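# Place both lids fully onto their matching boxes

## Task

Seat the large lid fully onto the large box and the small lid fully onto the small box, so that both stay in place without the robot holding them; then release them and move the tool away.

## Robot and tools

Robot: one six-joint arm (waist, shoulder, elbow, forearm roll, wrist pitch, wrist roll) with a suction cup as its tool. The tracked point is the cup point, the centre of the cup rim (36 mm across). The cup points along the cup point's own +z axis. About 4 cm behind the rim the tool body and camera spread up to roughly 9 cm sideways, so keep that clearance from boxes and lids. The one camera is cam_wrist (616x616 fisheye, on the wrist).

Frames: the scene frame has its origin on the table top under the arm base, +z up, +x forward, +y to the left when facing +x. Result state lines give end_effector_position (m) and end_effector_quat_wxyz in this frame, plus linear (m/s) and angular (rad/s) velocities. The printed position may be a little off, more so at long reach.

A command row is always 7 numbers, each in [-1, 1]: dx, dy, dz, rx, ry, rz, suction. The first six are an offset, not a pose: a target relative to the cup point's pose in the latest result that showed it (or, before any such result, and for later calls within one reply, relative to where the robot is when the action starts). The offset is expressed in the cup point's own axes, so dz moves along the cup direction. Scale: 1.0 equals 0.6 m for dx, dy, dz and 180 degrees for rx, ry, rz, which together form one rotation vector. Suction: above 0.01 turns it on, 0.01 or below turns it off; it keeps its last value. All zeros is not a pause: it pulls the arm back to the reference pose.

Tools:
- execute_actions {actions, pictures}: actions is an empty list (just report state, with pictures) or a list with exactly one item. An action item is {rows, steps}: rows is a list of 1 to 15 rows, steps is 3 to 15 (default 15), each step 1/30 s; each row is used for one step and the last row repeats. Every row is measured from the same reference pose, not from the row before. A wait item is {steps} alone, up to 300, counted from the previous result, so your reply time is included. pictures true adds images.
- move {target, speed}: target is one 7-number row as above (offset from the reference pose); the cup point follows a straight path to it over 0.5 to 10 s (cut off at 10 s). speed is top linear speed in m/s, 0.002 to 0.5, default 0.25; rotation up to twice that in rad/s. Suction value is applied when the path begins. The path ignores obstacles and the real cup point can lag, wander, or overshoot the speed, worst with the arm nearly straight. The result adds a move: line: done (settled near target), off_target, moving, held or fault, plus limits (paced = pose clipped; held = some steps blocked, after which the arm may jump quickly) and the remaining distance to target. Images are included.
- wait {seconds}: 0 to 10 s of letting the scene run with nothing new sent.
- zoom_image {camera: "cam_wrist", region: [x0, y0, x1, y1]}: enlarges part of the latest wrist image; pixels from the top-left, at most 504x504.
- finished_scene {scene}: pass the current scene number to end it; irreversible; the result tells whether the goal was met and gives the next task.

Motion notes: each control step the commanded pose is limited to 70 mm and 16 degrees from the measured pose; the controller favours position over orientation. After an action the arm continues only to the last clipped pose, so long moves may need several calls; read the result pose and send the remainder. The last 3 steps of each action run after its result is reported, while you write your next reply. A line "Hand target" shows the current drive goal when no steps are pending. "pose unreachable" or HELD marks steps altered or blocked by the clearance check (the mount counts as arm).

Gripping: turn suction on and press the rim flat onto a smooth surface of a lid with full contact all round, away from edges, holes and seams. suction_measured near 0 means no seal; 0.83 or more means airtight; part_present goes to 1 at 0.50 and back to 0 below 0.45. Under vacuum the cup compresses, so the held lid sits up to about 12 mm nearer the tool. Release by lowering the lid until it rests, turning suction off, then lifting at least 15 mm. If the cup seals to the table, switch suction off to free it.

Cautions: the arm is stiff; targets even slightly beyond a firm contact, or fast contacts, can trip a fault. A fault from joint torque reaching its load limit (waist, shoulder 302; elbow 142; wrist joints 40 N m) or from any outside force of 144 N halts the arm for 10 s and drops the rest of the call. Approach contacts slowly with small offsets. Do not push or knock anything off the table, and avoid dropping, slipping or slamming lids. Objects may occasionally get nudged by outside disturbances. Holding loads warms motors; a MOTOR HOT line warns before an over-temperature brake stop. Flange force reports the external force on the tool, including held weight, with some error. Joint torques are listed in joint order with offsets and noise.

Each tool is called by a JSON object that holds its "op" and its "data", one argument or row to a line.

## Session

{"op": "execute_actions", "data": {
  "actions": []
}}

Scene clock: 0.00 s of 6200.00 s.
end_effector_position=(+0.6447, -0.0172, +0.4533) suction_measured=0.00 part_present=0 end_effector_quat_wxyz=(+0.007, +0.014, +1.000, +0.002) end_effector_velocity=(+0.000, -0.000, -0.000) end_effector_angular_velocity=(+0.001, -0.001, -0.001)
Joint positions: [-0.055  0.168  1.62   0.002  1.355 -0.052]
Joint velocities: [-0.     0.    -0.     0.001 -0.001  0.001]
Joint torques (N m, as the joint torque sensors report them, + toward a larger angle): no reading
Flange force (N, the push that the arm receives, along the end effector's own x y z axes): no reading
Hand target: +0.645, -0.017, +0.453; +0.007, +0.014, +1.000, +0.002

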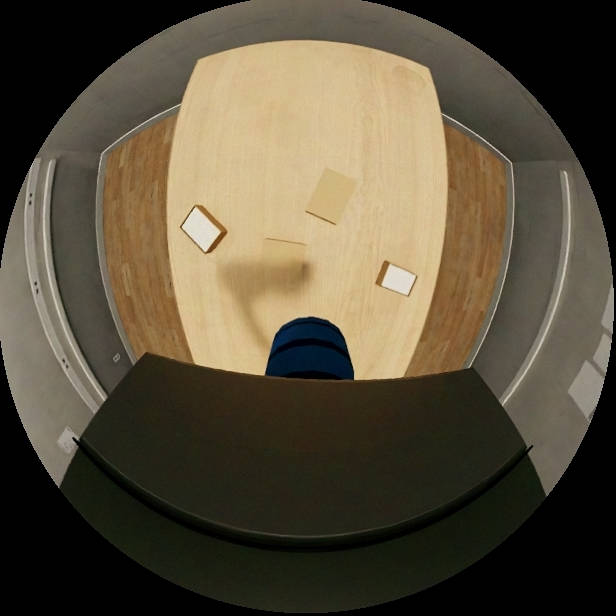

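{"op": "zoom_image", "data": {
  "camera": "cam_wrist",
  "region": [150, 130, 450, 330]
}}

{"op": "move", "data": {
  "target": [-0.1667,0,0.25,0,0,0,0]
}}

Region (150, 130, 450, 330) of cam_wrist's 616x616 image, scaled by 1.680, with more detail than that image has.

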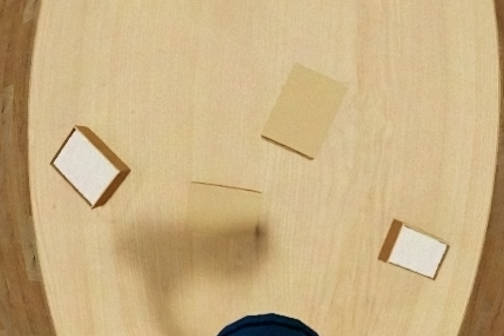

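Scene clock: 1.37 s of 6200.00 s.
end_effector_position=(+0.7468, -0.0194, +0.3048) suction_measured=0.00 part_present=0 end_effector_quat_wxyz=(+0.007, +0.014, +1.000, +0.002) end_effector_velocity=(+0.000, +0.001, -0.000) end_effector_angular_velocity=(+0.001, +0.001, +0.000)
Joint positions: [-0.048  0.398  1.598  0.002  1.146 -0.045]
Joint velocities: [ 0.     0.001 -0.     0.001  0.001 -0.   ]
Joint torques (N m, as the joint torque sensors report them, + toward a larger angle): [  0.16 -75.57 -38.13   3.65   0.61   0.21]
Flange force (N, the push that the arm receives, along the end effector's own x y z axes): [2.3 -0.8 2.2]
Hand target: +0.747, -0.019, +0.305; +0.007, +0.014, +1.000, +0.002
Off the commanded pose: 0.000 m, 0 deg.
Kept back: nothing.
move: done

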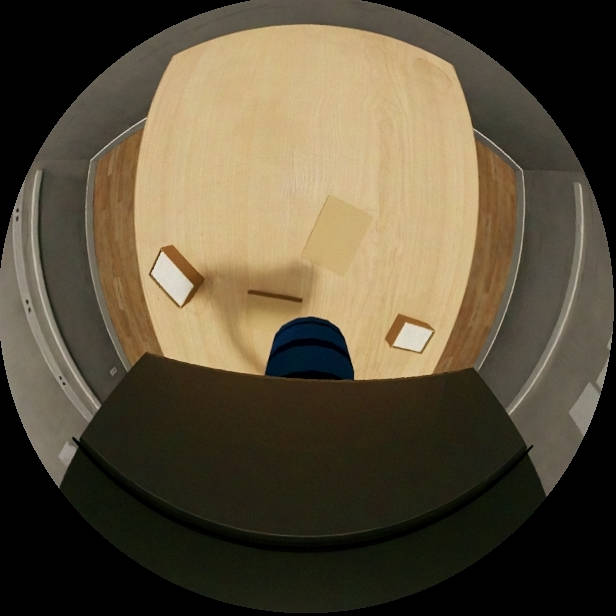

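{"op": "move", "data": {
  "target": [0.2,0.05,0.1,0,0,0,0]
}}

{"op": "zoom_image", "data": {
  "camera": "cam_wrist",
  "region": [100, 80, 500, 340]
}}

Scene clock: 2.57 s of 6200.00 s.
end_effector_position=(+0.6286, +0.0138, +0.2431) suction_measured=0.00 part_present=0 end_effector_quat_wxyz=(+0.007, +0.014, +1.000, +0.002) end_effector_velocity=(+0.000, -0.001, -0.000) end_effector_angular_velocity=(-0.000, -0.003, -0.001)
Joint positions: [-0.009  0.275  1.895  0.002  0.972 -0.006]
Joint velocities: [-0.001 -0.     0.001 -0.    -0.003 -0.   ]
Joint torques (N m, as the joint torque sensors report them, + toward a larger angle): [  0.75 -59.11 -35.21   3.19   0.45   0.23]
Flange force (N, the push that the arm receives, along the end effector's own x y z axes): [4.3 -2.5 1.2]
Hand target: +0.629, +0.014, +0.243; +0.007, +0.014, +1.000, +0.002
Off the commanded pose: 0.000 m, 0 deg.
Kept back: nothing.
move: done

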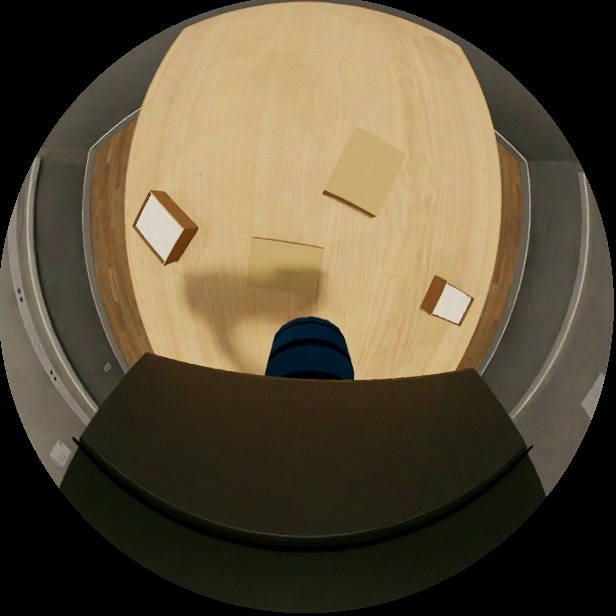

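Region (100, 80, 500, 340) of cam_wrist's 616x616 image, scaled by 1.260, with more detail than that image has; it fills the top 328 rows of this view, and the rest is white.

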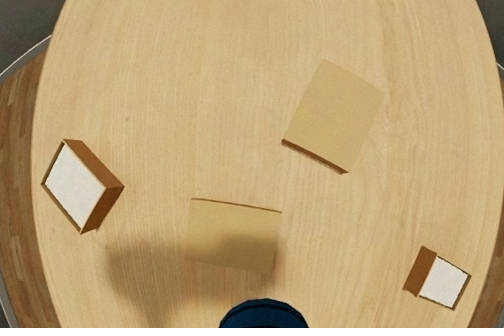

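{"op": "move", "data": {
  "target": [-0.019,0.047,0.25,0,0,0,0]
}}

Scene clock: 3.83 s of 6200.00 s.
end_effector_position=(+0.6427, +0.0420, +0.0932) suction_measured=0.00 part_present=0 end_effector_quat_wxyz=(+0.007, +0.014, +1.000, +0.002) end_effector_velocity=(+0.003, +0.000, -0.000) end_effector_angular_velocity=(+0.001, -0.004, -0.001)
Joint positions: [0.035 0.465 1.964 0.002 0.713 0.038]
Joint velocities: [ 0.     0.003 -0.004  0.001 -0.003  0.001]
Joint torques (N m, as the joint torque sensors report them, + toward a larger angle): [  0.07 -72.73 -29.04   2.6    0.49   0.16]
Flange force (N, the push that the arm receives, along the end effector's own x y z axes): [2.4 -1.3 3.7]
Hand target: +0.643, +0.042, +0.093; +0.007, +0.014, +1.000, +0.002
Off the commanded pose: 0.000 m, 0 deg.
Kept back: nothing.
move: done

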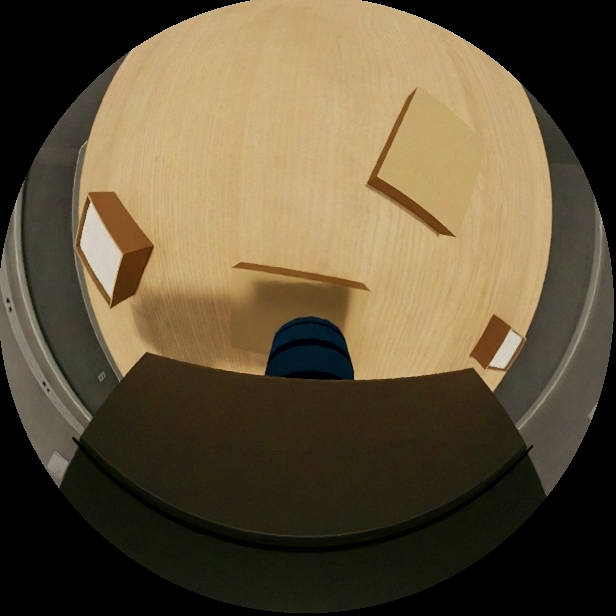

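{"op": "move", "data": {
  "target": [0,0.013,0.07,0,0,0,1],
  "speed": 0.08
}}

{"op": "move", "data": {
  "target": [0,0,0.03,0,0,0,1],
  "speed": 0.02
}}

Scene clock: 4.93 s of 6200.00 s.
end_effector_position=(+0.6435, +0.0498, +0.0513) suction_measured=0.00 part_present=0 end_effector_quat_wxyz=(+0.007, +0.014, +1.000, +0.002) end_effector_velocity=(-0.000, -0.000, +0.001) end_effector_angular_velocity=(+0.000, -0.000, -0.001)
Joint positions: [0.047 0.523 1.977 0.002 0.642 0.05 ]
Joint velocities: [-0.    -0.001  0.     0.     0.     0.   ]
Joint torques (N m, as the joint torque sensors report them, + toward a larger angle): [  0.09 -74.69 -26.05   2.45   0.61   0.28]
Flange force (N, the push that the arm receives, along the end effector's own x y z axes): [3.1 -1.4 1.9]
Hand target: +0.643, +0.050, +0.051; +0.007, +0.014, +1.000, +0.002
Off the commanded pose: 0.000 m, 0 deg.
Kept back: nothing.
move: done

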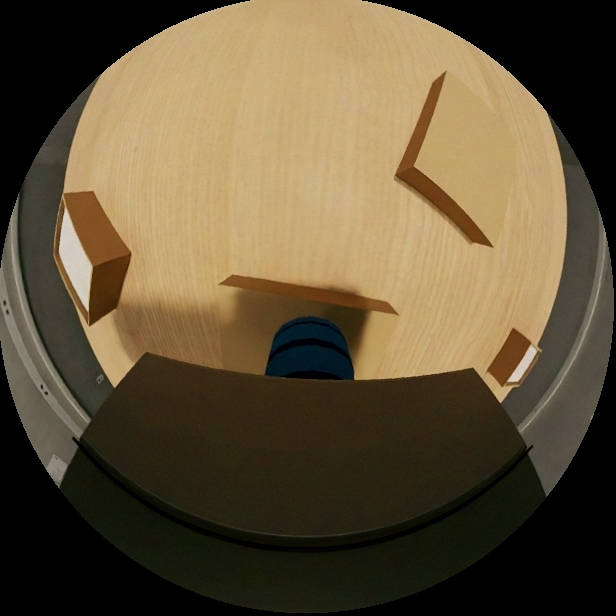

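Scene clock: 6.07 s of 6200.00 s.
end_effector_position=(+0.6438, +0.0499, +0.0333) suction_measured=0.00 part_present=0 end_effector_quat_wxyz=(+0.007, +0.014, +1.000, +0.002) end_effector_velocity=(-0.000, -0.000, +0.000) end_effector_angular_velocity=(-0.000, +0.000, -0.001)
Joint positions: [0.047 0.549 1.982 0.002 0.612 0.05 ]
Joint velocities: [-0.001 -0.001  0.    -0.001  0.001  0.001]
Joint torques (N m, as the joint torque sensors report them, + toward a larger angle): [  0.51 -74.7  -24.37   2.23   0.52   0.22]
Flange force (N, the push that the arm receives, along the end effector's own x y z axes): [2.8 -2.1 -0.5]
Hand target: +0.644, +0.050, +0.033; +0.007, +0.014, +1.000, +0.002
Off the commanded pose: 0.000 m, 0 deg.
Kept back: nothing.
move: done

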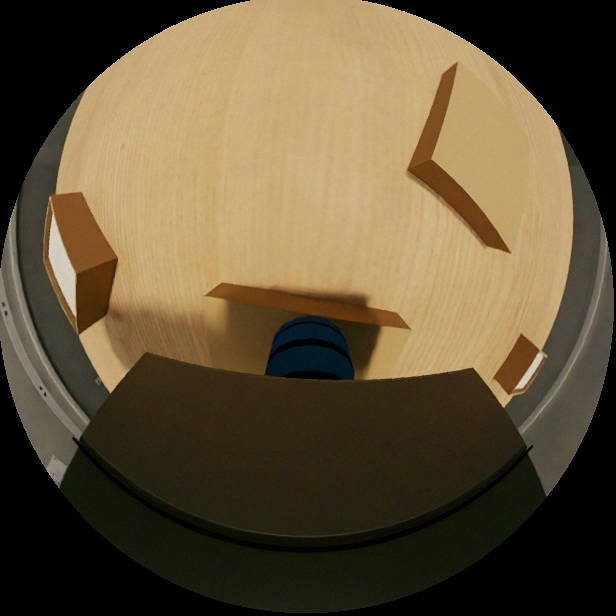

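{"op": "move", "data": {
  "target": [0.047,0,0,0,0,0,1],
  "speed": 0.05
}}

{"op": "move", "data": {
  "target": [0,0,0.015,0,0,0,1],
  "speed": 0.015
}}

Scene clock: 7.13 s of 6200.00 s.
end_effector_position=(+0.6156, +0.0506, +0.0329) suction_measured=0.00 part_present=0 end_effector_quat_wxyz=(+0.007, +0.014, +1.000, +0.002) end_effector_velocity=(-0.001, +0.001, -0.001) end_effector_angular_velocity=(-0.000, +0.002, +0.002)
Joint positions: [0.05  0.521 2.038 0.002 0.583 0.052]
Joint velocities: [ 0.001  0.     0.001 -0.     0.001 -0.001]
Joint torques (N m, as the joint torque sensors report them, + toward a larger angle): [ -0.05 -71.78 -23.9    2.26   0.4    0.19]
Flange force (N, the push that the arm receives, along the end effector's own x y z axes): [3.0 -1.2 0.4]
Hand target: +0.616, +0.051, +0.033; +0.007, +0.014, +1.000, +0.002
Off the commanded pose: 0.000 m, 0 deg.
Kept back: nothing.
move: done

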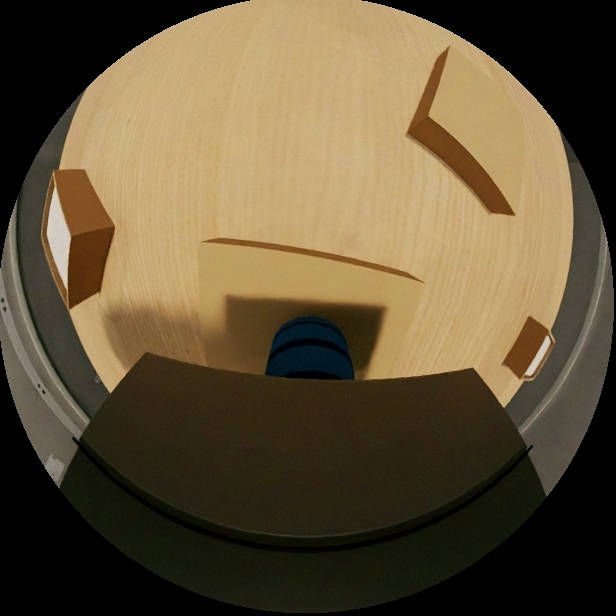

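Scene clock: 7.97 s of 6200.00 s.
end_effector_position=(+0.6157, +0.0506, +0.0239) suction_measured=0.69 part_present=1 end_effector_quat_wxyz=(+0.007, +0.014, +1.000, +0.002) end_effector_velocity=(-0.001, +0.001, -0.001) end_effector_angular_velocity=(-0.000, +0.004, +0.001)
Joint positions: [0.05  0.534 2.04  0.002 0.568 0.052]
Joint velocities: [ 0.001  0.002 -0.    -0.     0.002  0.001]
Joint torques (N m, as the joint torque sensors report them, + toward a larger angle): [  0.22 -72.96 -23.46   2.05   0.45   0.24]
Flange force (N, the push that the arm receives, along the end effector's own x y z axes): [2.5 -1.5 2.1]
Hand target: +0.616, +0.051, +0.024; +0.007, +0.014, +1.000, +0.002
Off the commanded pose: 0.000 m, 0 deg.
Kept back: nothing.
move: done

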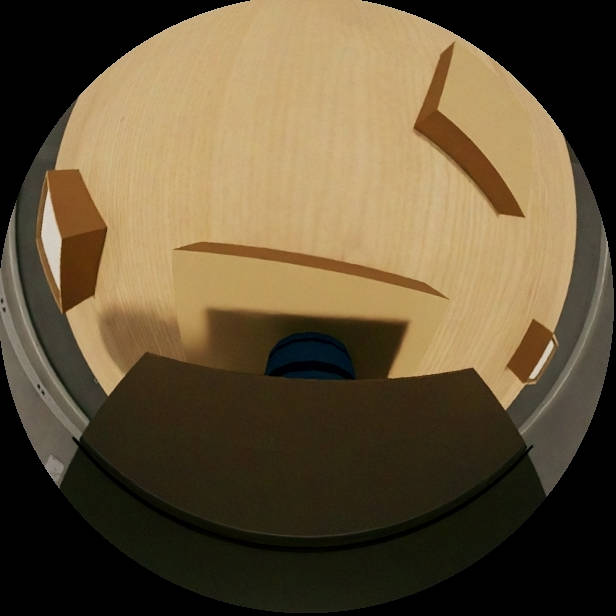

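{"op": "move", "data": {
  "target": [0,0,-0.25,0,0,0,1]
}}

{"op": "move", "data": {
  "target": [0.15,-0.56,0,0,0,0.094,1]
}}

Scene clock: 9.20 s of 6200.00 s.
end_effector_position=(+0.6135, +0.0504, +0.1739) suction_measured=0.85 part_present=1 end_effector_quat_wxyz=(+0.007, +0.014, +1.000, +0.002) end_effector_velocity=(+0.001, +0.001, +0.001) end_effector_angular_velocity=(+0.001, -0.002, +0.000)
Joint positions: [0.05  0.33  1.975 0.002 0.838 0.052]
Joint velocities: [ 0.    -0.001 -0.001  0.002 -0.    -0.001]
Joint torques (N m, as the joint torque sensors report them, + toward a larger angle): [  0.02 -61.84 -32.26   2.97   0.47   0.27]
Flange force (N, the push that the arm receives, along the end effector's own x y z axes): [4.1 -1.4 2.0]
Hand target: +0.614, +0.050, +0.174; +0.007, +0.014, +1.000, +0.002
Off the commanded pose: 0.000 m, 0 deg.
Kept back: nothing.
move: done

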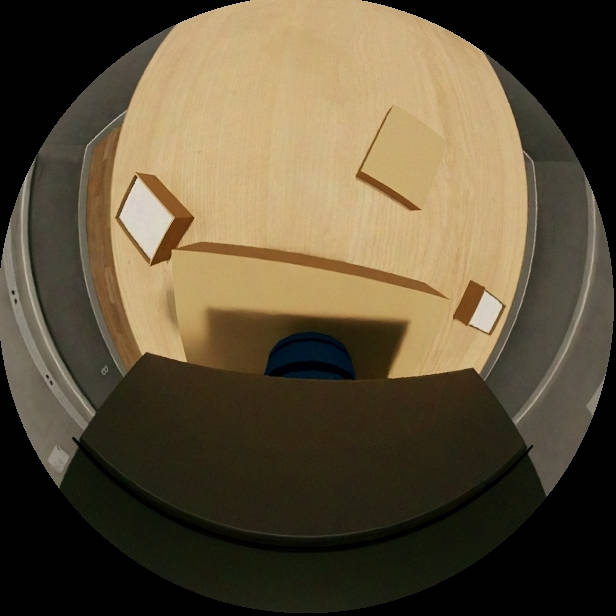

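Scene clock: 11.00 s of 6200.00 s.
end_effector_position=(+0.5151, -0.2834, +0.1717) suction_measured=0.85 part_present=1 end_effector_quat_wxyz=(+0.007, +0.161, +0.987, +0.003) end_effector_velocity=(+0.000, +0.000, -0.001) end_effector_angular_velocity=(+0.001, +0.000, +0.001)
Joint positions: [-0.537  0.293  2.028  0.002  0.821 -0.239]
Joint velocities: [ 0.     0.002 -0.     0.001 -0.001 -0.001]
Joint torques (N m, as the joint torque sensors report them, + toward a larger angle): [  1.44 -58.51 -30.83   2.97   0.37   0.14]
Flange force (N, the push that the arm receives, along the end effector's own x y z axes): [1.9 -1.9 2.1]
Hand target: +0.515, -0.283, +0.172; +0.007, +0.161, +0.987, +0.003
Off the commanded pose: 0.001 m, 0 deg.
Kept back: nothing.
move: done

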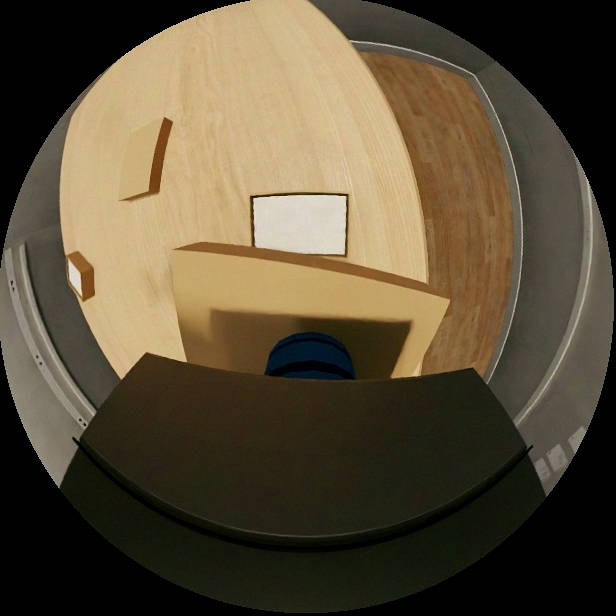

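{"op": "move", "data": {
  "target": [-0.092,0,0.12,0,0,-0.058,1],
  "speed": 0.1
}}

Scene clock: 12.47 s of 6200.00 s.
end_effector_position=(+0.5684, -0.3006, +0.1004) suction_measured=0.85 part_present=1 end_effector_quat_wxyz=(+0.007, +0.070, +0.997, +0.002) end_effector_velocity=(+0.000, +0.001, -0.001) end_effector_angular_velocity=(+0.001, +0.001, +0.000)
Joint positions: [-0.516  0.452  1.962  0.001  0.728 -0.4  ]
Joint velocities: [ 0.001  0.001 -0.    -0.     0.     0.001]
Joint torques (N m, as the joint torque sensors report them, + toward a larger angle): [  1.   -71.44 -28.29   2.64   0.45   0.26]
Flange force (N, the push that the arm receives, along the end effector's own x y z axes): [2.0 -0.5 2.6]
Hand target: +0.568, -0.301, +0.100; +0.007, +0.070, +0.997, +0.002
Off the commanded pose: 0.000 m, 0 deg.
Kept back: nothing.
move: done

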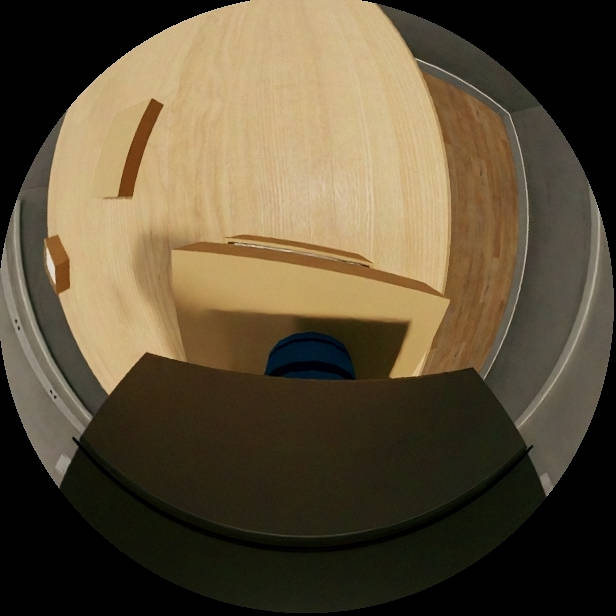

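{"op": "move", "data": {
  "target": [-0.01,0.01,0.06,0,0,0,1],
  "speed": 0.05
}}

{"op": "move", "data": {
  "target": [0,0,0.03,0,0,0,1],
  "speed": 0.015
}}

Scene clock: 13.70 s of 6200.00 s.
end_effector_position=(+0.5757, -0.2954, +0.0645) suction_measured=0.85 part_present=1 end_effector_quat_wxyz=(+0.007, +0.070, +0.997, +0.002) end_effector_velocity=(+0.000, +0.000, +0.001) end_effector_angular_velocity=(-0.001, -0.002, +0.000)
Joint positions: [-0.504  0.504  1.969  0.002  0.669 -0.388]
Joint velocities: [ 0.    -0.002  0.     0.    -0.     0.   ]
Joint torques (N m, as the joint torque sensors report them, + toward a larger angle): [  0.48 -73.29 -26.62   2.45   0.59   0.35]
Flange force (N, the push that the arm receives, along the end effector's own x y z axes): [4.0 0.3 0.0]
Hand target: +0.576, -0.295, +0.064; +0.007, +0.070, +0.997, +0.002
Off the commanded pose: 0.000 m, 0 deg.
Kept back: nothing.
move: done

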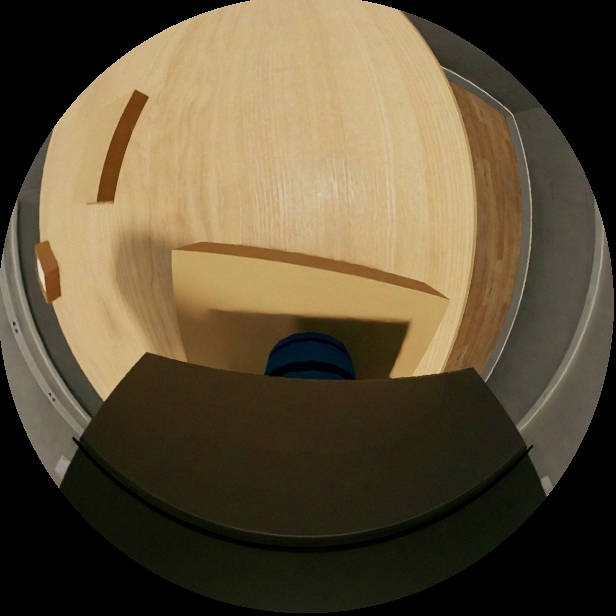

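Scene clock: 24.83 s of 6200.00 s.
end_effector_position=(+0.5776, -0.2967, +0.0530) suction_measured=0.85 part_present=1 end_effector_quat_wxyz=(+0.010, +0.070, +0.997, +0.001) end_effector_velocity=(-0.000, -0.000, -0.001) end_effector_angular_velocity=(+0.000, +0.001, -0.000)
Joint positions: [-0.504  0.521  1.971  0.001  0.644 -0.388]
Joint velocities: [-0.     0.002 -0.    -0.    -0.001  0.   ]
Joint torques (N m, as the joint torque sensors report them, + toward a larger angle): [  3.53 -51.57 -19.58   3.2   -2.09   0.26]
Flange force (N, the push that the arm receives, along the end effector's own x y z axes): [12.7 -1.6 -36.5]
Hand target: +0.578, -0.297, +0.053; +0.010, +0.070, +0.997, +0.001
Off the commanded pose: 0.007 m, 0 deg.
FORCE FAULT: contact force on the arm reached its limit, and the arm stopped for 10 seconds. The contact can be on any part of the arm, not only on its tool. The arm's remaining commands of this call were not run. The arm holds still and accepts commands again. Move the arm away from the contact; if what it grips holds it there, let go first. Pushing or pulling that hard again can fault the arm again.
Kept back: nothing.
move: fault

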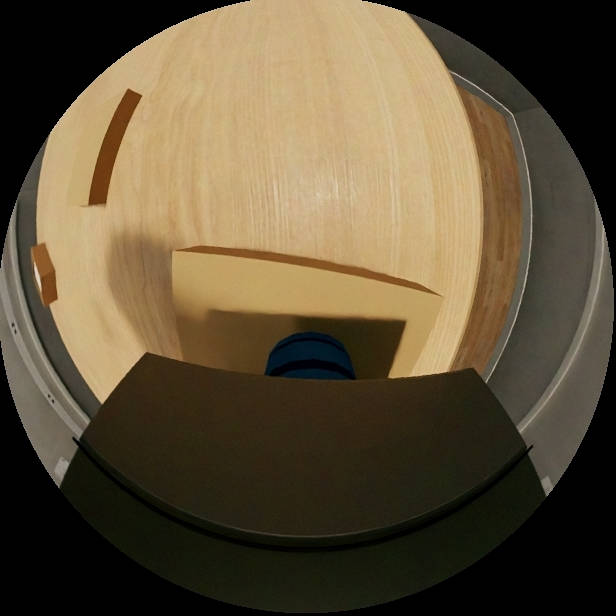

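{"op": "move", "data": {
  "target": [0,0,-0.005,0,0,0,0],
  "speed": 0.02
}}

{"op": "move", "data": {
  "target": [0.2,0,-0.12,0,0,0,0],
  "speed": 0.1
}}

Scene clock: 25.77 s of 6200.00 s.
end_effector_position=(+0.5775, -0.2967, +0.0560) suction_measured=0.00 part_present=0 end_effector_quat_wxyz=(+0.010, +0.070, +0.997, +0.001) end_effector_velocity=(+0.000, -0.001, +0.001) end_effector_angular_velocity=(+0.000, -0.001, -0.002)
Joint positions: [-0.504  0.517  1.971  0.001  0.649 -0.388]
Joint velocities: [-0.001 -0.001 -0.001  0.001  0.     0.   ]
Joint torques (N m, as the joint torque sensors report them, + toward a larger angle): [  1.69 -66.05 -20.62   2.56   1.04   0.33]
Flange force (N, the push that the arm receives, along the end effector's own x y z axes): [2.1 -2.5 -11.2]
Hand target: +0.578, -0.297, +0.056; +0.010, +0.070, +0.997, +0.001
Off the commanded pose: 0.000 m, 0 deg.
Kept back: nothing.
move: done

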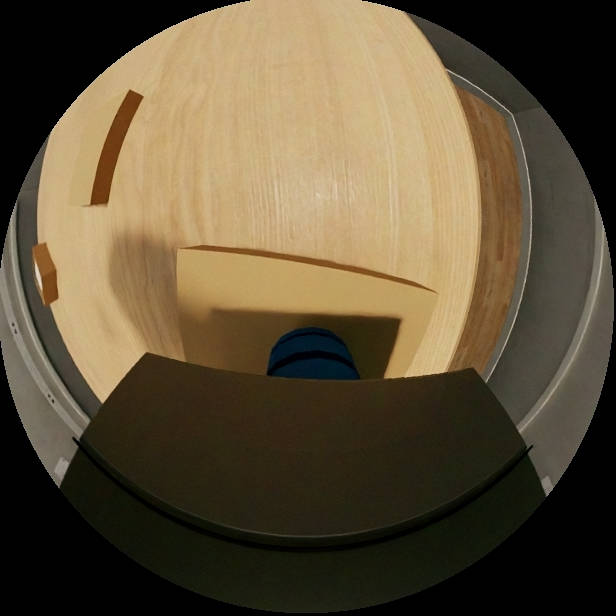

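Scene clock: 27.50 s of 6200.00 s.
end_effector_position=(+0.4573, -0.2800, +0.1257) suction_measured=0.00 part_present=0 end_effector_quat_wxyz=(+0.010, +0.070, +0.997, +0.001) end_effector_velocity=(-0.001, +0.001, +0.000) end_effector_angular_velocity=(+0.001, +0.003, +0.002)
Joint positions: [-0.589  0.285  2.157  0.002  0.694 -0.474]
Joint velocities: [ 0.001 -0.     0.    -0.001  0.003  0.   ]
Joint torques (N m, as the joint torque sensors report them, + toward a larger angle): [  0.79 -53.58 -27.34   2.48   0.46   0.16]
Flange force (N, the push that the arm receives, along the end effector's own x y z axes): [3.2 0.1 0.6]
Hand target: +0.457, -0.280, +0.126; +0.010, +0.070, +0.997, +0.001
Off the commanded pose: 0.000 m, 0 deg.
Kept back: nothing.
move: done

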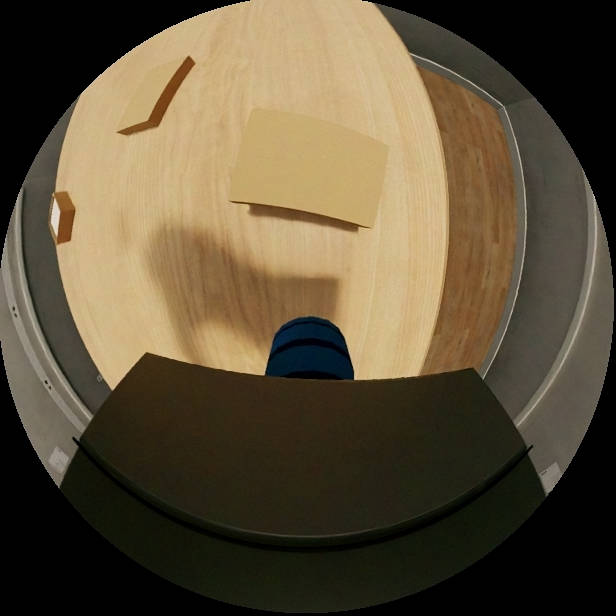

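{"op": "move", "data": {
  "target": [0.12,0,0.1,0,0,0,0],
  "speed": 0.15
}}

{"op": "zoom_image", "data": {
  "camera": "cam_wrist",
  "region": [180, 60, 440, 260]
}}

Scene clock: 28.70 s of 6200.00 s.
end_effector_position=(+0.3872, -0.2702, +0.0643) suction_measured=0.00 part_present=0 end_effector_quat_wxyz=(+0.010, +0.071, +0.997, +0.001) end_effector_velocity=(-0.000, -0.001, +0.001) end_effector_angular_velocity=(-0.001, -0.002, -0.002)
Joint positions: [-0.659  0.31   2.307  0.003  0.52  -0.545]
Joint velocities: [-0.001 -0.002  0.001  0.    -0.001  0.001]
Joint torques (N m, as the joint torque sensors report them, + toward a larger angle): [  0.92 -49.82 -21.35   1.96   0.5    0.28]
Flange force (N, the push that the arm receives, along the end effector's own x y z axes): [4.0 -0.6 -1.4]
Hand target: +0.387, -0.270, +0.064; +0.010, +0.071, +0.997, +0.001
Off the commanded pose: 0.000 m, 0 deg.
Kept back: nothing.
move: done

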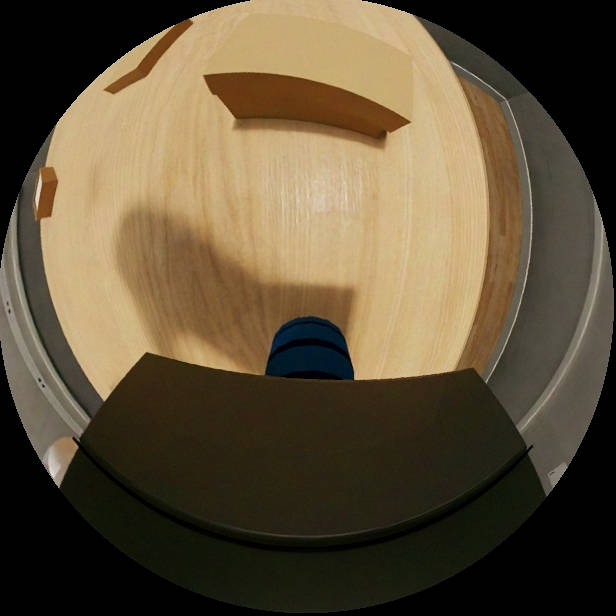

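Region (180, 60, 440, 260) of cam_wrist's 616x616 image, scaled by 1.938, with more detail than that image has; it fills the top 388 rows of this view, and the rest is white.

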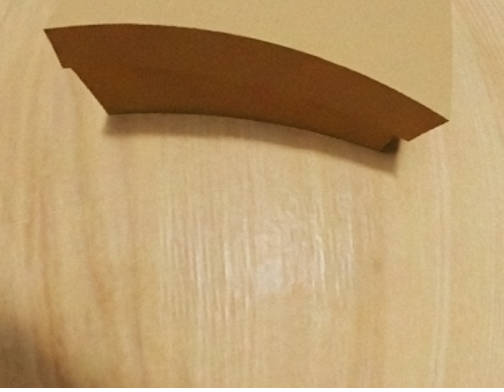

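{"op": "move", "data": {
  "target": [-0.31,0.05,-0.02,0,0,0,0],
  "speed": 0.15
}}

{"op": "move", "data": {
  "target": [0,0,0.03,0,0,0,0],
  "speed": 0.02
}}

Scene clock: 30.53 s of 6200.00 s.
end_effector_position=(+0.5753, -0.2661, +0.0799) suction_measured=0.00 part_present=0 end_effector_quat_wxyz=(+0.010, +0.070, +0.997, +0.001) end_effector_velocity=(+0.001, +0.001, -0.001) end_effector_angular_velocity=(+0.000, +0.000, +0.002)
Joint positions: [-0.464  0.467  1.993  0.001  0.677 -0.348]
Joint velocities: [ 0.002  0.002 -0.001  0.    -0.001 -0.001]
Joint torques (N m, as the joint torque sensors report them, + toward a larger angle): [  0.6  -70.67 -26.95   2.44   0.46   0.14]
Flange force (N, the push that the arm receives, along the end effector's own x y z axes): [2.8 0.0 1.6]
Hand target: +0.575, -0.266, +0.080; +0.010, +0.070, +0.997, +0.001
Off the commanded pose: 0.001 m, 0 deg.
Kept back: nothing.
move: done

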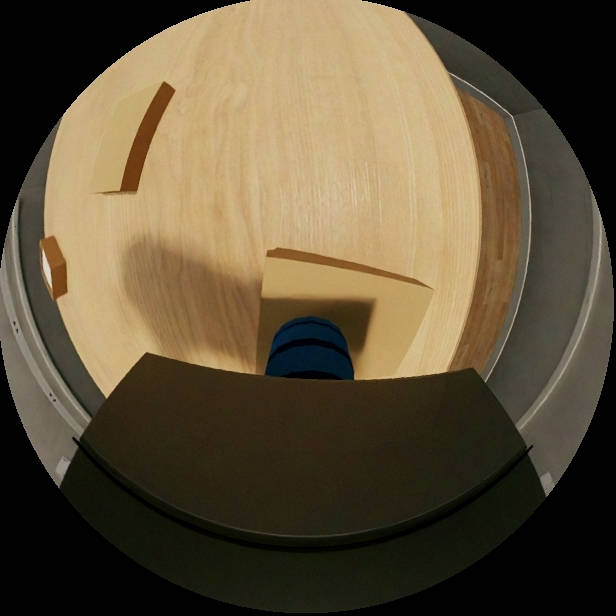

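Scene clock: 31.67 s of 6200.00 s.
end_effector_position=(+0.5756, -0.2661, +0.0619) suction_measured=0.00 part_present=0 end_effector_quat_wxyz=(+0.010, +0.070, +0.997, +0.001) end_effector_velocity=(+0.000, -0.000, -0.001) end_effector_angular_velocity=(+0.001, -0.000, -0.003)
Joint positions: [-0.464  0.492  1.999  0.001  0.645 -0.348]
Joint velocities: [-0.     0.001  0.     0.001 -0.001  0.002]
Joint torques (N m, as the joint torque sensors report them, + toward a larger angle): [  0.75 -71.05 -25.46   2.45   0.38   0.33]
Flange force (N, the push that the arm receives, along the end effector's own x y z axes): [3.0 -0.7 -0.7]
Hand target: +0.576, -0.266, +0.062; +0.010, +0.070, +0.997, +0.001
Off the commanded pose: 0.000 m, 0 deg.
Kept back: nothing.
move: done

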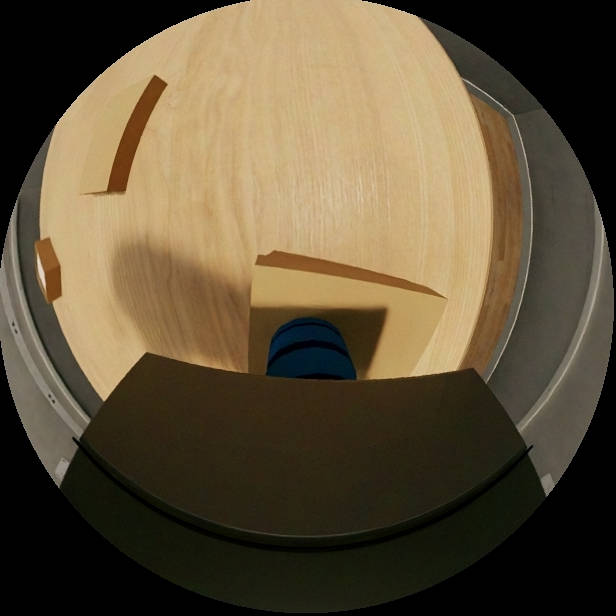

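{"op": "move", "data": {
  "target": [0,0,0.02,0,0,0,0],
  "speed": 0.02
}}

Scene clock: 32.73 s of 6200.00 s.
end_effector_position=(+0.5759, -0.2662, +0.0501) suction_measured=0.00 part_present=0 end_effector_quat_wxyz=(+0.010, +0.070, +0.997, +0.001) end_effector_velocity=(+0.000, -0.000, +0.000) end_effector_angular_velocity=(-0.002, -0.002, +0.001)
Joint positions: [-0.464  0.509  2.002  0.001  0.625 -0.348]
Joint velocities: [-0.    -0.001  0.001 -0.001 -0.003 -0.   ]
Joint torques (N m, as the joint torque sensors report them, + toward a larger angle): [ -2.21 -44.84 -13.99   1.51  -1.08   0.22]
Flange force (N, the push that the arm receives, along the end effector's own x y z axes): [6.3 5.4 -45.5]
Hand target: +0.576, -0.266, +0.050; +0.010, +0.070, +0.997, +0.001
Off the commanded pose: 0.000 m, 0 deg.
Kept back: nothing.
move: done

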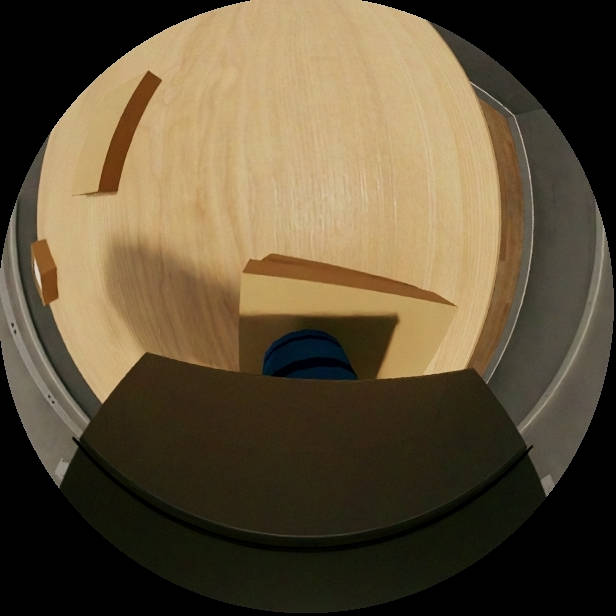

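{"op": "move", "data": {
  "target": [0,0,-0.008,0,0,0,1],
  "speed": 0.02
}}

{"op": "move", "data": {
  "target": [0,0.012,-0.005,0,0,0,1],
  "speed": 0.01
}}

{"op": "move", "data": {
  "target": [0,0,0.012,0,0,0,1],
  "speed": 0.01
}}

Scene clock: 33.67 s of 6200.00 s.
end_effector_position=(+0.5758, -0.2661, +0.0548) suction_measured=0.84 part_present=1 end_effector_quat_wxyz=(+0.010, +0.070, +0.997, +0.001) end_effector_velocity=(-0.000, +0.000, -0.001) end_effector_angular_velocity=(+0.001, +0.001, -0.000)
Joint positions: [-0.464  0.502  2.001  0.001  0.633 -0.347]
Joint velocities: [-0.     0.001  0.     0.     0.001 -0.   ]
Joint torques (N m, as the joint torque sensors report them, + toward a larger angle): [  0.53 -73.06 -25.57   2.35   0.53   0.19]
Flange force (N, the push that the arm receives, along the end effector's own x y z axes): [2.4 -0.4 2.2]
Hand target: +0.576, -0.266, +0.055; +0.010, +0.070, +0.997, +0.001
Off the commanded pose: 0.000 m, 0 deg.
Kept back: nothing.
move: done

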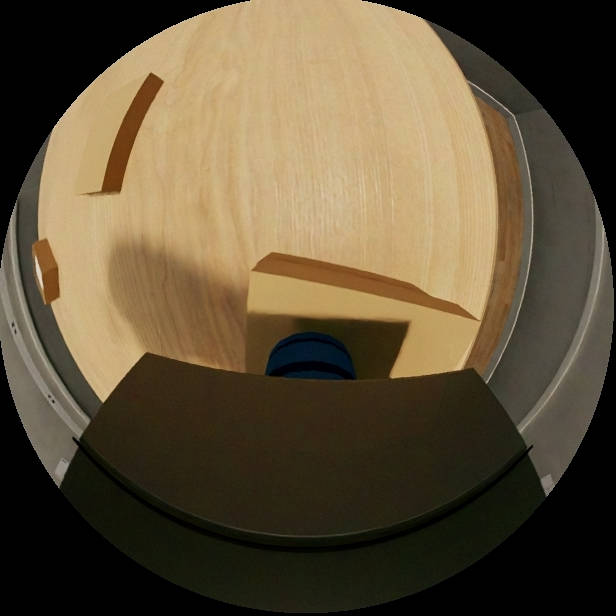

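Scene clock: 34.67 s of 6200.00 s.
end_effector_position=(+0.5767, -0.2590, +0.0579) suction_measured=0.85 part_present=1 end_effector_quat_wxyz=(+0.010, +0.070, +0.997, +0.001) end_effector_velocity=(-0.000, -0.001, -0.001) end_effector_angular_velocity=(+0.000, +0.001, -0.004)
Joint positions: [-0.453  0.496  2.004  0.001  0.636 -0.337]
Joint velocities: [-0.001  0.001  0.    -0.001 -0.     0.003]
Joint torques (N m, as the joint torque sensors report them, + toward a larger angle): [  0.55 -72.89 -26.05   2.3    0.49   0.17]
Flange force (N, the push that the arm receives, along the end effector's own x y z axes): [2.6 -0.4 2.9]
Hand target: +0.577, -0.259, +0.058; +0.010, +0.070, +0.997, +0.001
Off the commanded pose: 0.000 m, 0 deg.
Kept back: nothing.
move: done

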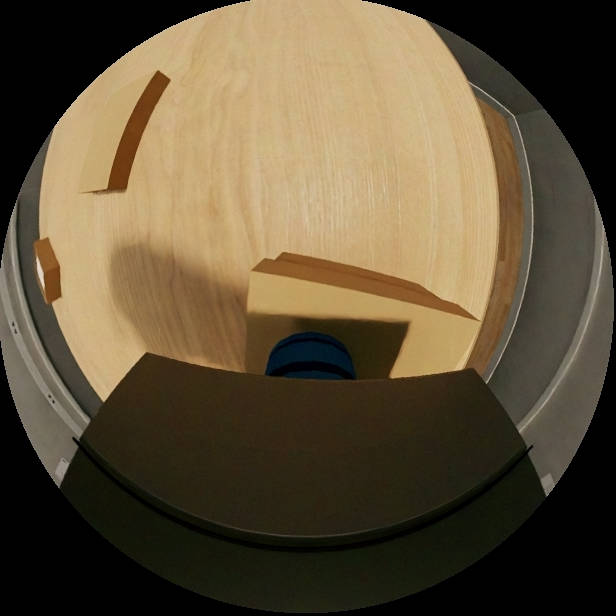

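Scene clock: 35.60 s of 6200.00 s.
end_effector_position=(+0.5769, -0.2590, +0.0507) suction_measured=0.85 part_present=1 end_effector_quat_wxyz=(+0.010, +0.070, +0.997, +0.001) end_effector_velocity=(-0.001, +0.000, -0.001) end_effector_angular_velocity=(+0.001, +0.003, -0.000)
Joint positions: [-0.453  0.506  2.006  0.001  0.624 -0.337]
Joint velocities: [-0.     0.002 -0.    -0.     0.001  0.   ]
Joint torques (N m, as the joint torque sensors report them, + toward a larger angle): [  1.28 -72.81 -25.34   2.33   0.54   0.18]
Flange force (N, the push that the arm receives, along the end effector's own x y z axes): [3.3 -1.2 1.4]
Hand target: +0.577, -0.259, +0.051; +0.010, +0.070, +0.997, +0.001
Off the commanded pose: 0.000 m, 0 deg.
Kept back: nothing.
move: done

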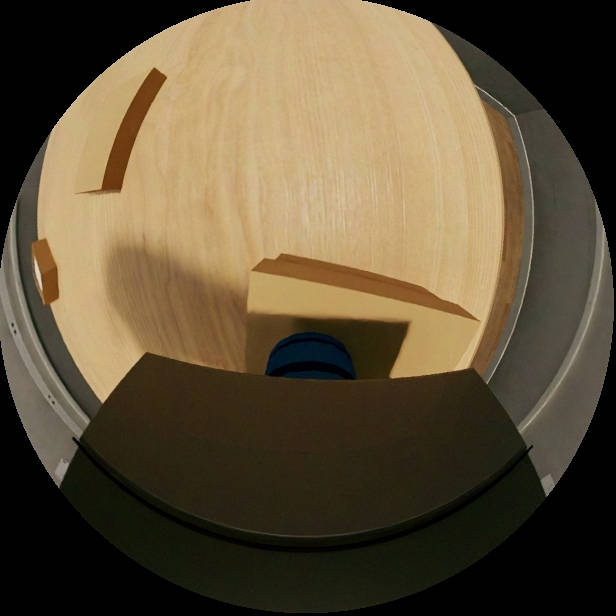

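Clear now. Continue down, release, and lift.

{"op": "move", "data": {
  "target": [0,0,0.02,0,0,0,1],
  "speed": 0.015
}}

{"op": "move", "data": {
  "target": [0,0,-0.002,0,0,0,0],
  "speed": 0.01
}}

{"op": "move", "data": {
  "target": [0,0,-0.2,0,0,-0.036,0],
  "speed": 0.15
}}

Scene clock: 36.87 s of 6200.00 s.
end_effector_position=(+0.5771, -0.2590, +0.0387) suction_measured=0.85 part_present=1 end_effector_quat_wxyz=(+0.010, +0.070, +0.997, +0.001) end_effector_velocity=(+0.000, +0.001, -0.000) end_effector_angular_velocity=(-0.000, +0.001, +0.002)
Joint positions: [-0.453  0.524  2.009  0.001  0.603 -0.337]
Joint velocities: [ 0.002  0.001  0.    -0.001 -0.     0.001]
Joint torques (N m, as the joint torque sensors report them, + toward a larger angle): [  1.63 -74.2  -24.65   2.19   0.51   0.2 ]
Flange force (N, the push that the arm receives, along the end effector's own x y z axes): [2.9 -1.3 2.2]
Hand target: +0.577, -0.259, +0.039; +0.010, +0.070, +0.997, +0.001
Off the commanded pose: 0.000 m, 0 deg.
Kept back: nothing.
move: done

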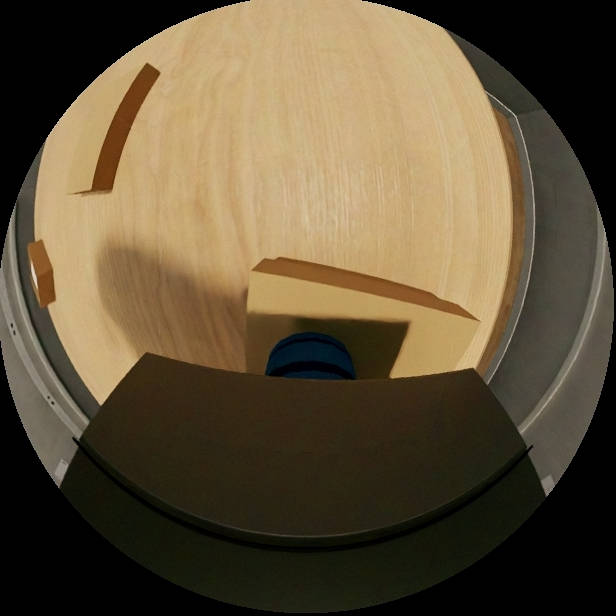

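Scene clock: 37.57 s of 6200.00 s.
end_effector_position=(+0.5770, -0.2590, +0.0398) suction_measured=0.00 part_present=0 end_effector_quat_wxyz=(+0.010, +0.070, +0.997, +0.001) end_effector_velocity=(+0.001, -0.001, +0.001) end_effector_angular_velocity=(-0.001, -0.000, +0.002)
Joint positions: [-0.453  0.522  2.009  0.001  0.605 -0.337]
Joint velocities: [ 0.    -0.001 -0.002 -0.001  0.002 -0.001]
Joint torques (N m, as the joint torque sensors report them, + toward a larger angle): [  0.51 -68.45 -22.34   2.21   0.42   0.22]
Flange force (N, the push that the arm receives, along the end effector's own x y z axes): [3.3 0.1 -6.8]
Hand target: +0.577, -0.259, +0.040; +0.010, +0.070, +0.997, +0.001
Off the commanded pose: 0.000 m, 0 deg.
Kept back: nothing.
move: done

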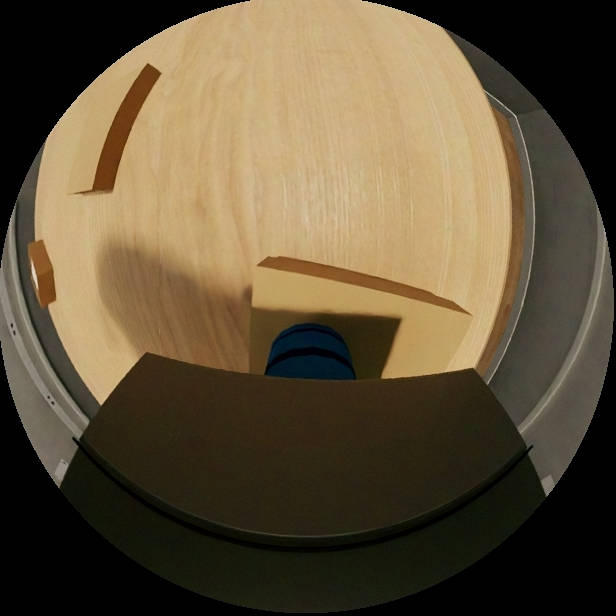

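Scene clock: 38.70 s of 6200.00 s.
end_effector_position=(+0.5747, -0.2588, +0.1598) suction_measured=0.00 part_present=0 end_effector_quat_wxyz=(+0.010, +0.014, +1.000, +0.000) end_effector_velocity=(-0.000, -0.002, -0.000) end_effector_angular_velocity=(-0.001, +0.001, -0.003)
Joint positions: [-0.453  0.362  1.958  0.001  0.817 -0.45 ]
Joint velocities: [-0.002  0.001 -0.001 -0.001  0.     0.002]
Joint torques (N m, as the joint torque sensors report them, + toward a larger angle): [  0.11 -64.68 -30.72   2.97   0.55   0.22]
Flange force (N, the push that the arm receives, along the end effector's own x y z axes): [2.1 0.5 1.5]
Hand target: +0.575, -0.259, +0.160; +0.010, +0.014, +1.000, +0.000
Off the commanded pose: 0.000 m, 0 deg.
Kept back: nothing.
move: done

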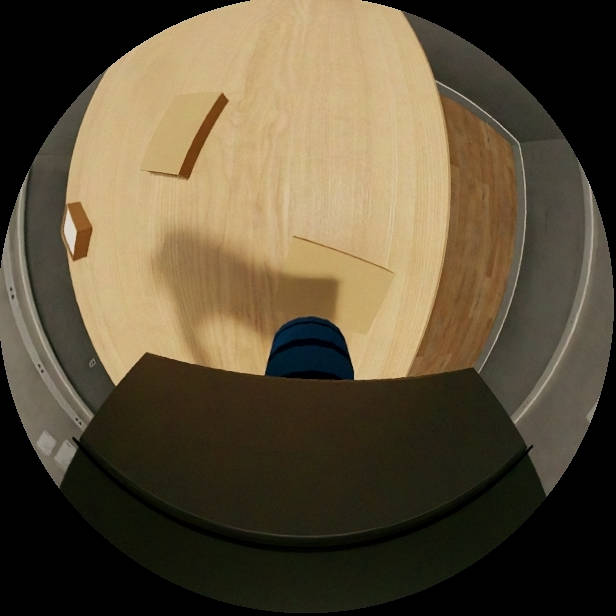

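{"op": "move", "data": {
  "target": [-0.362,0.282,0.15,0,0,-0.367,0]
}}

Scene clock: 41.63 s of 6200.00 s.
end_effector_position=(+0.7977, -0.0952, +0.0739) suction_measured=0.00 part_present=0 end_effector_quat_wxyz=(+0.008, -0.533, +0.846, -0.005) end_effector_velocity=(+0.000, -0.000, -0.000) end_effector_angular_velocity=(+0.001, +0.000, +0.001)
Joint positions: [-0.137  0.673  1.633 -0.001  0.831 -1.286]
Joint velocities: [-0.     0.    -0.     0.002  0.    -0.002]
Joint torques (N m, as the joint torque sensors report them, + toward a larger angle): [  1.5  -95.49 -31.09   2.88   0.45   0.4 ]
Flange force (N, the push that the arm receives, along the end effector's own x y z axes): [2.0 -1.4 3.6]
Hand target: +0.798, -0.095, +0.074; +0.008, -0.533, +0.846, -0.005
Off the commanded pose: 0.001 m, 0 deg.
Kept back: nothing.
move: done

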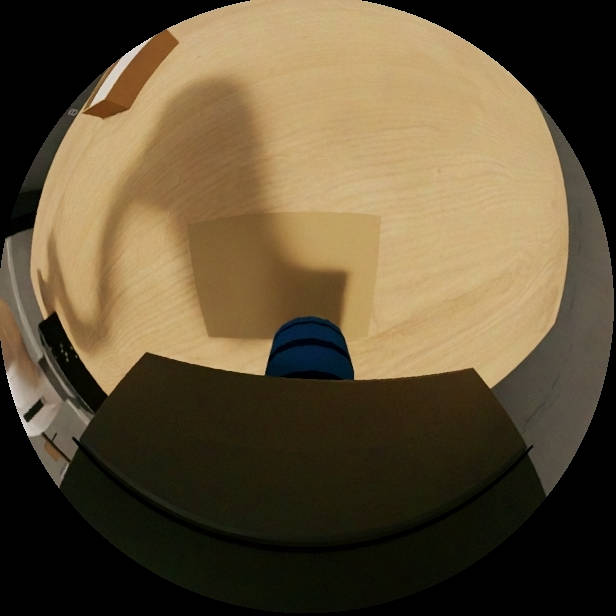

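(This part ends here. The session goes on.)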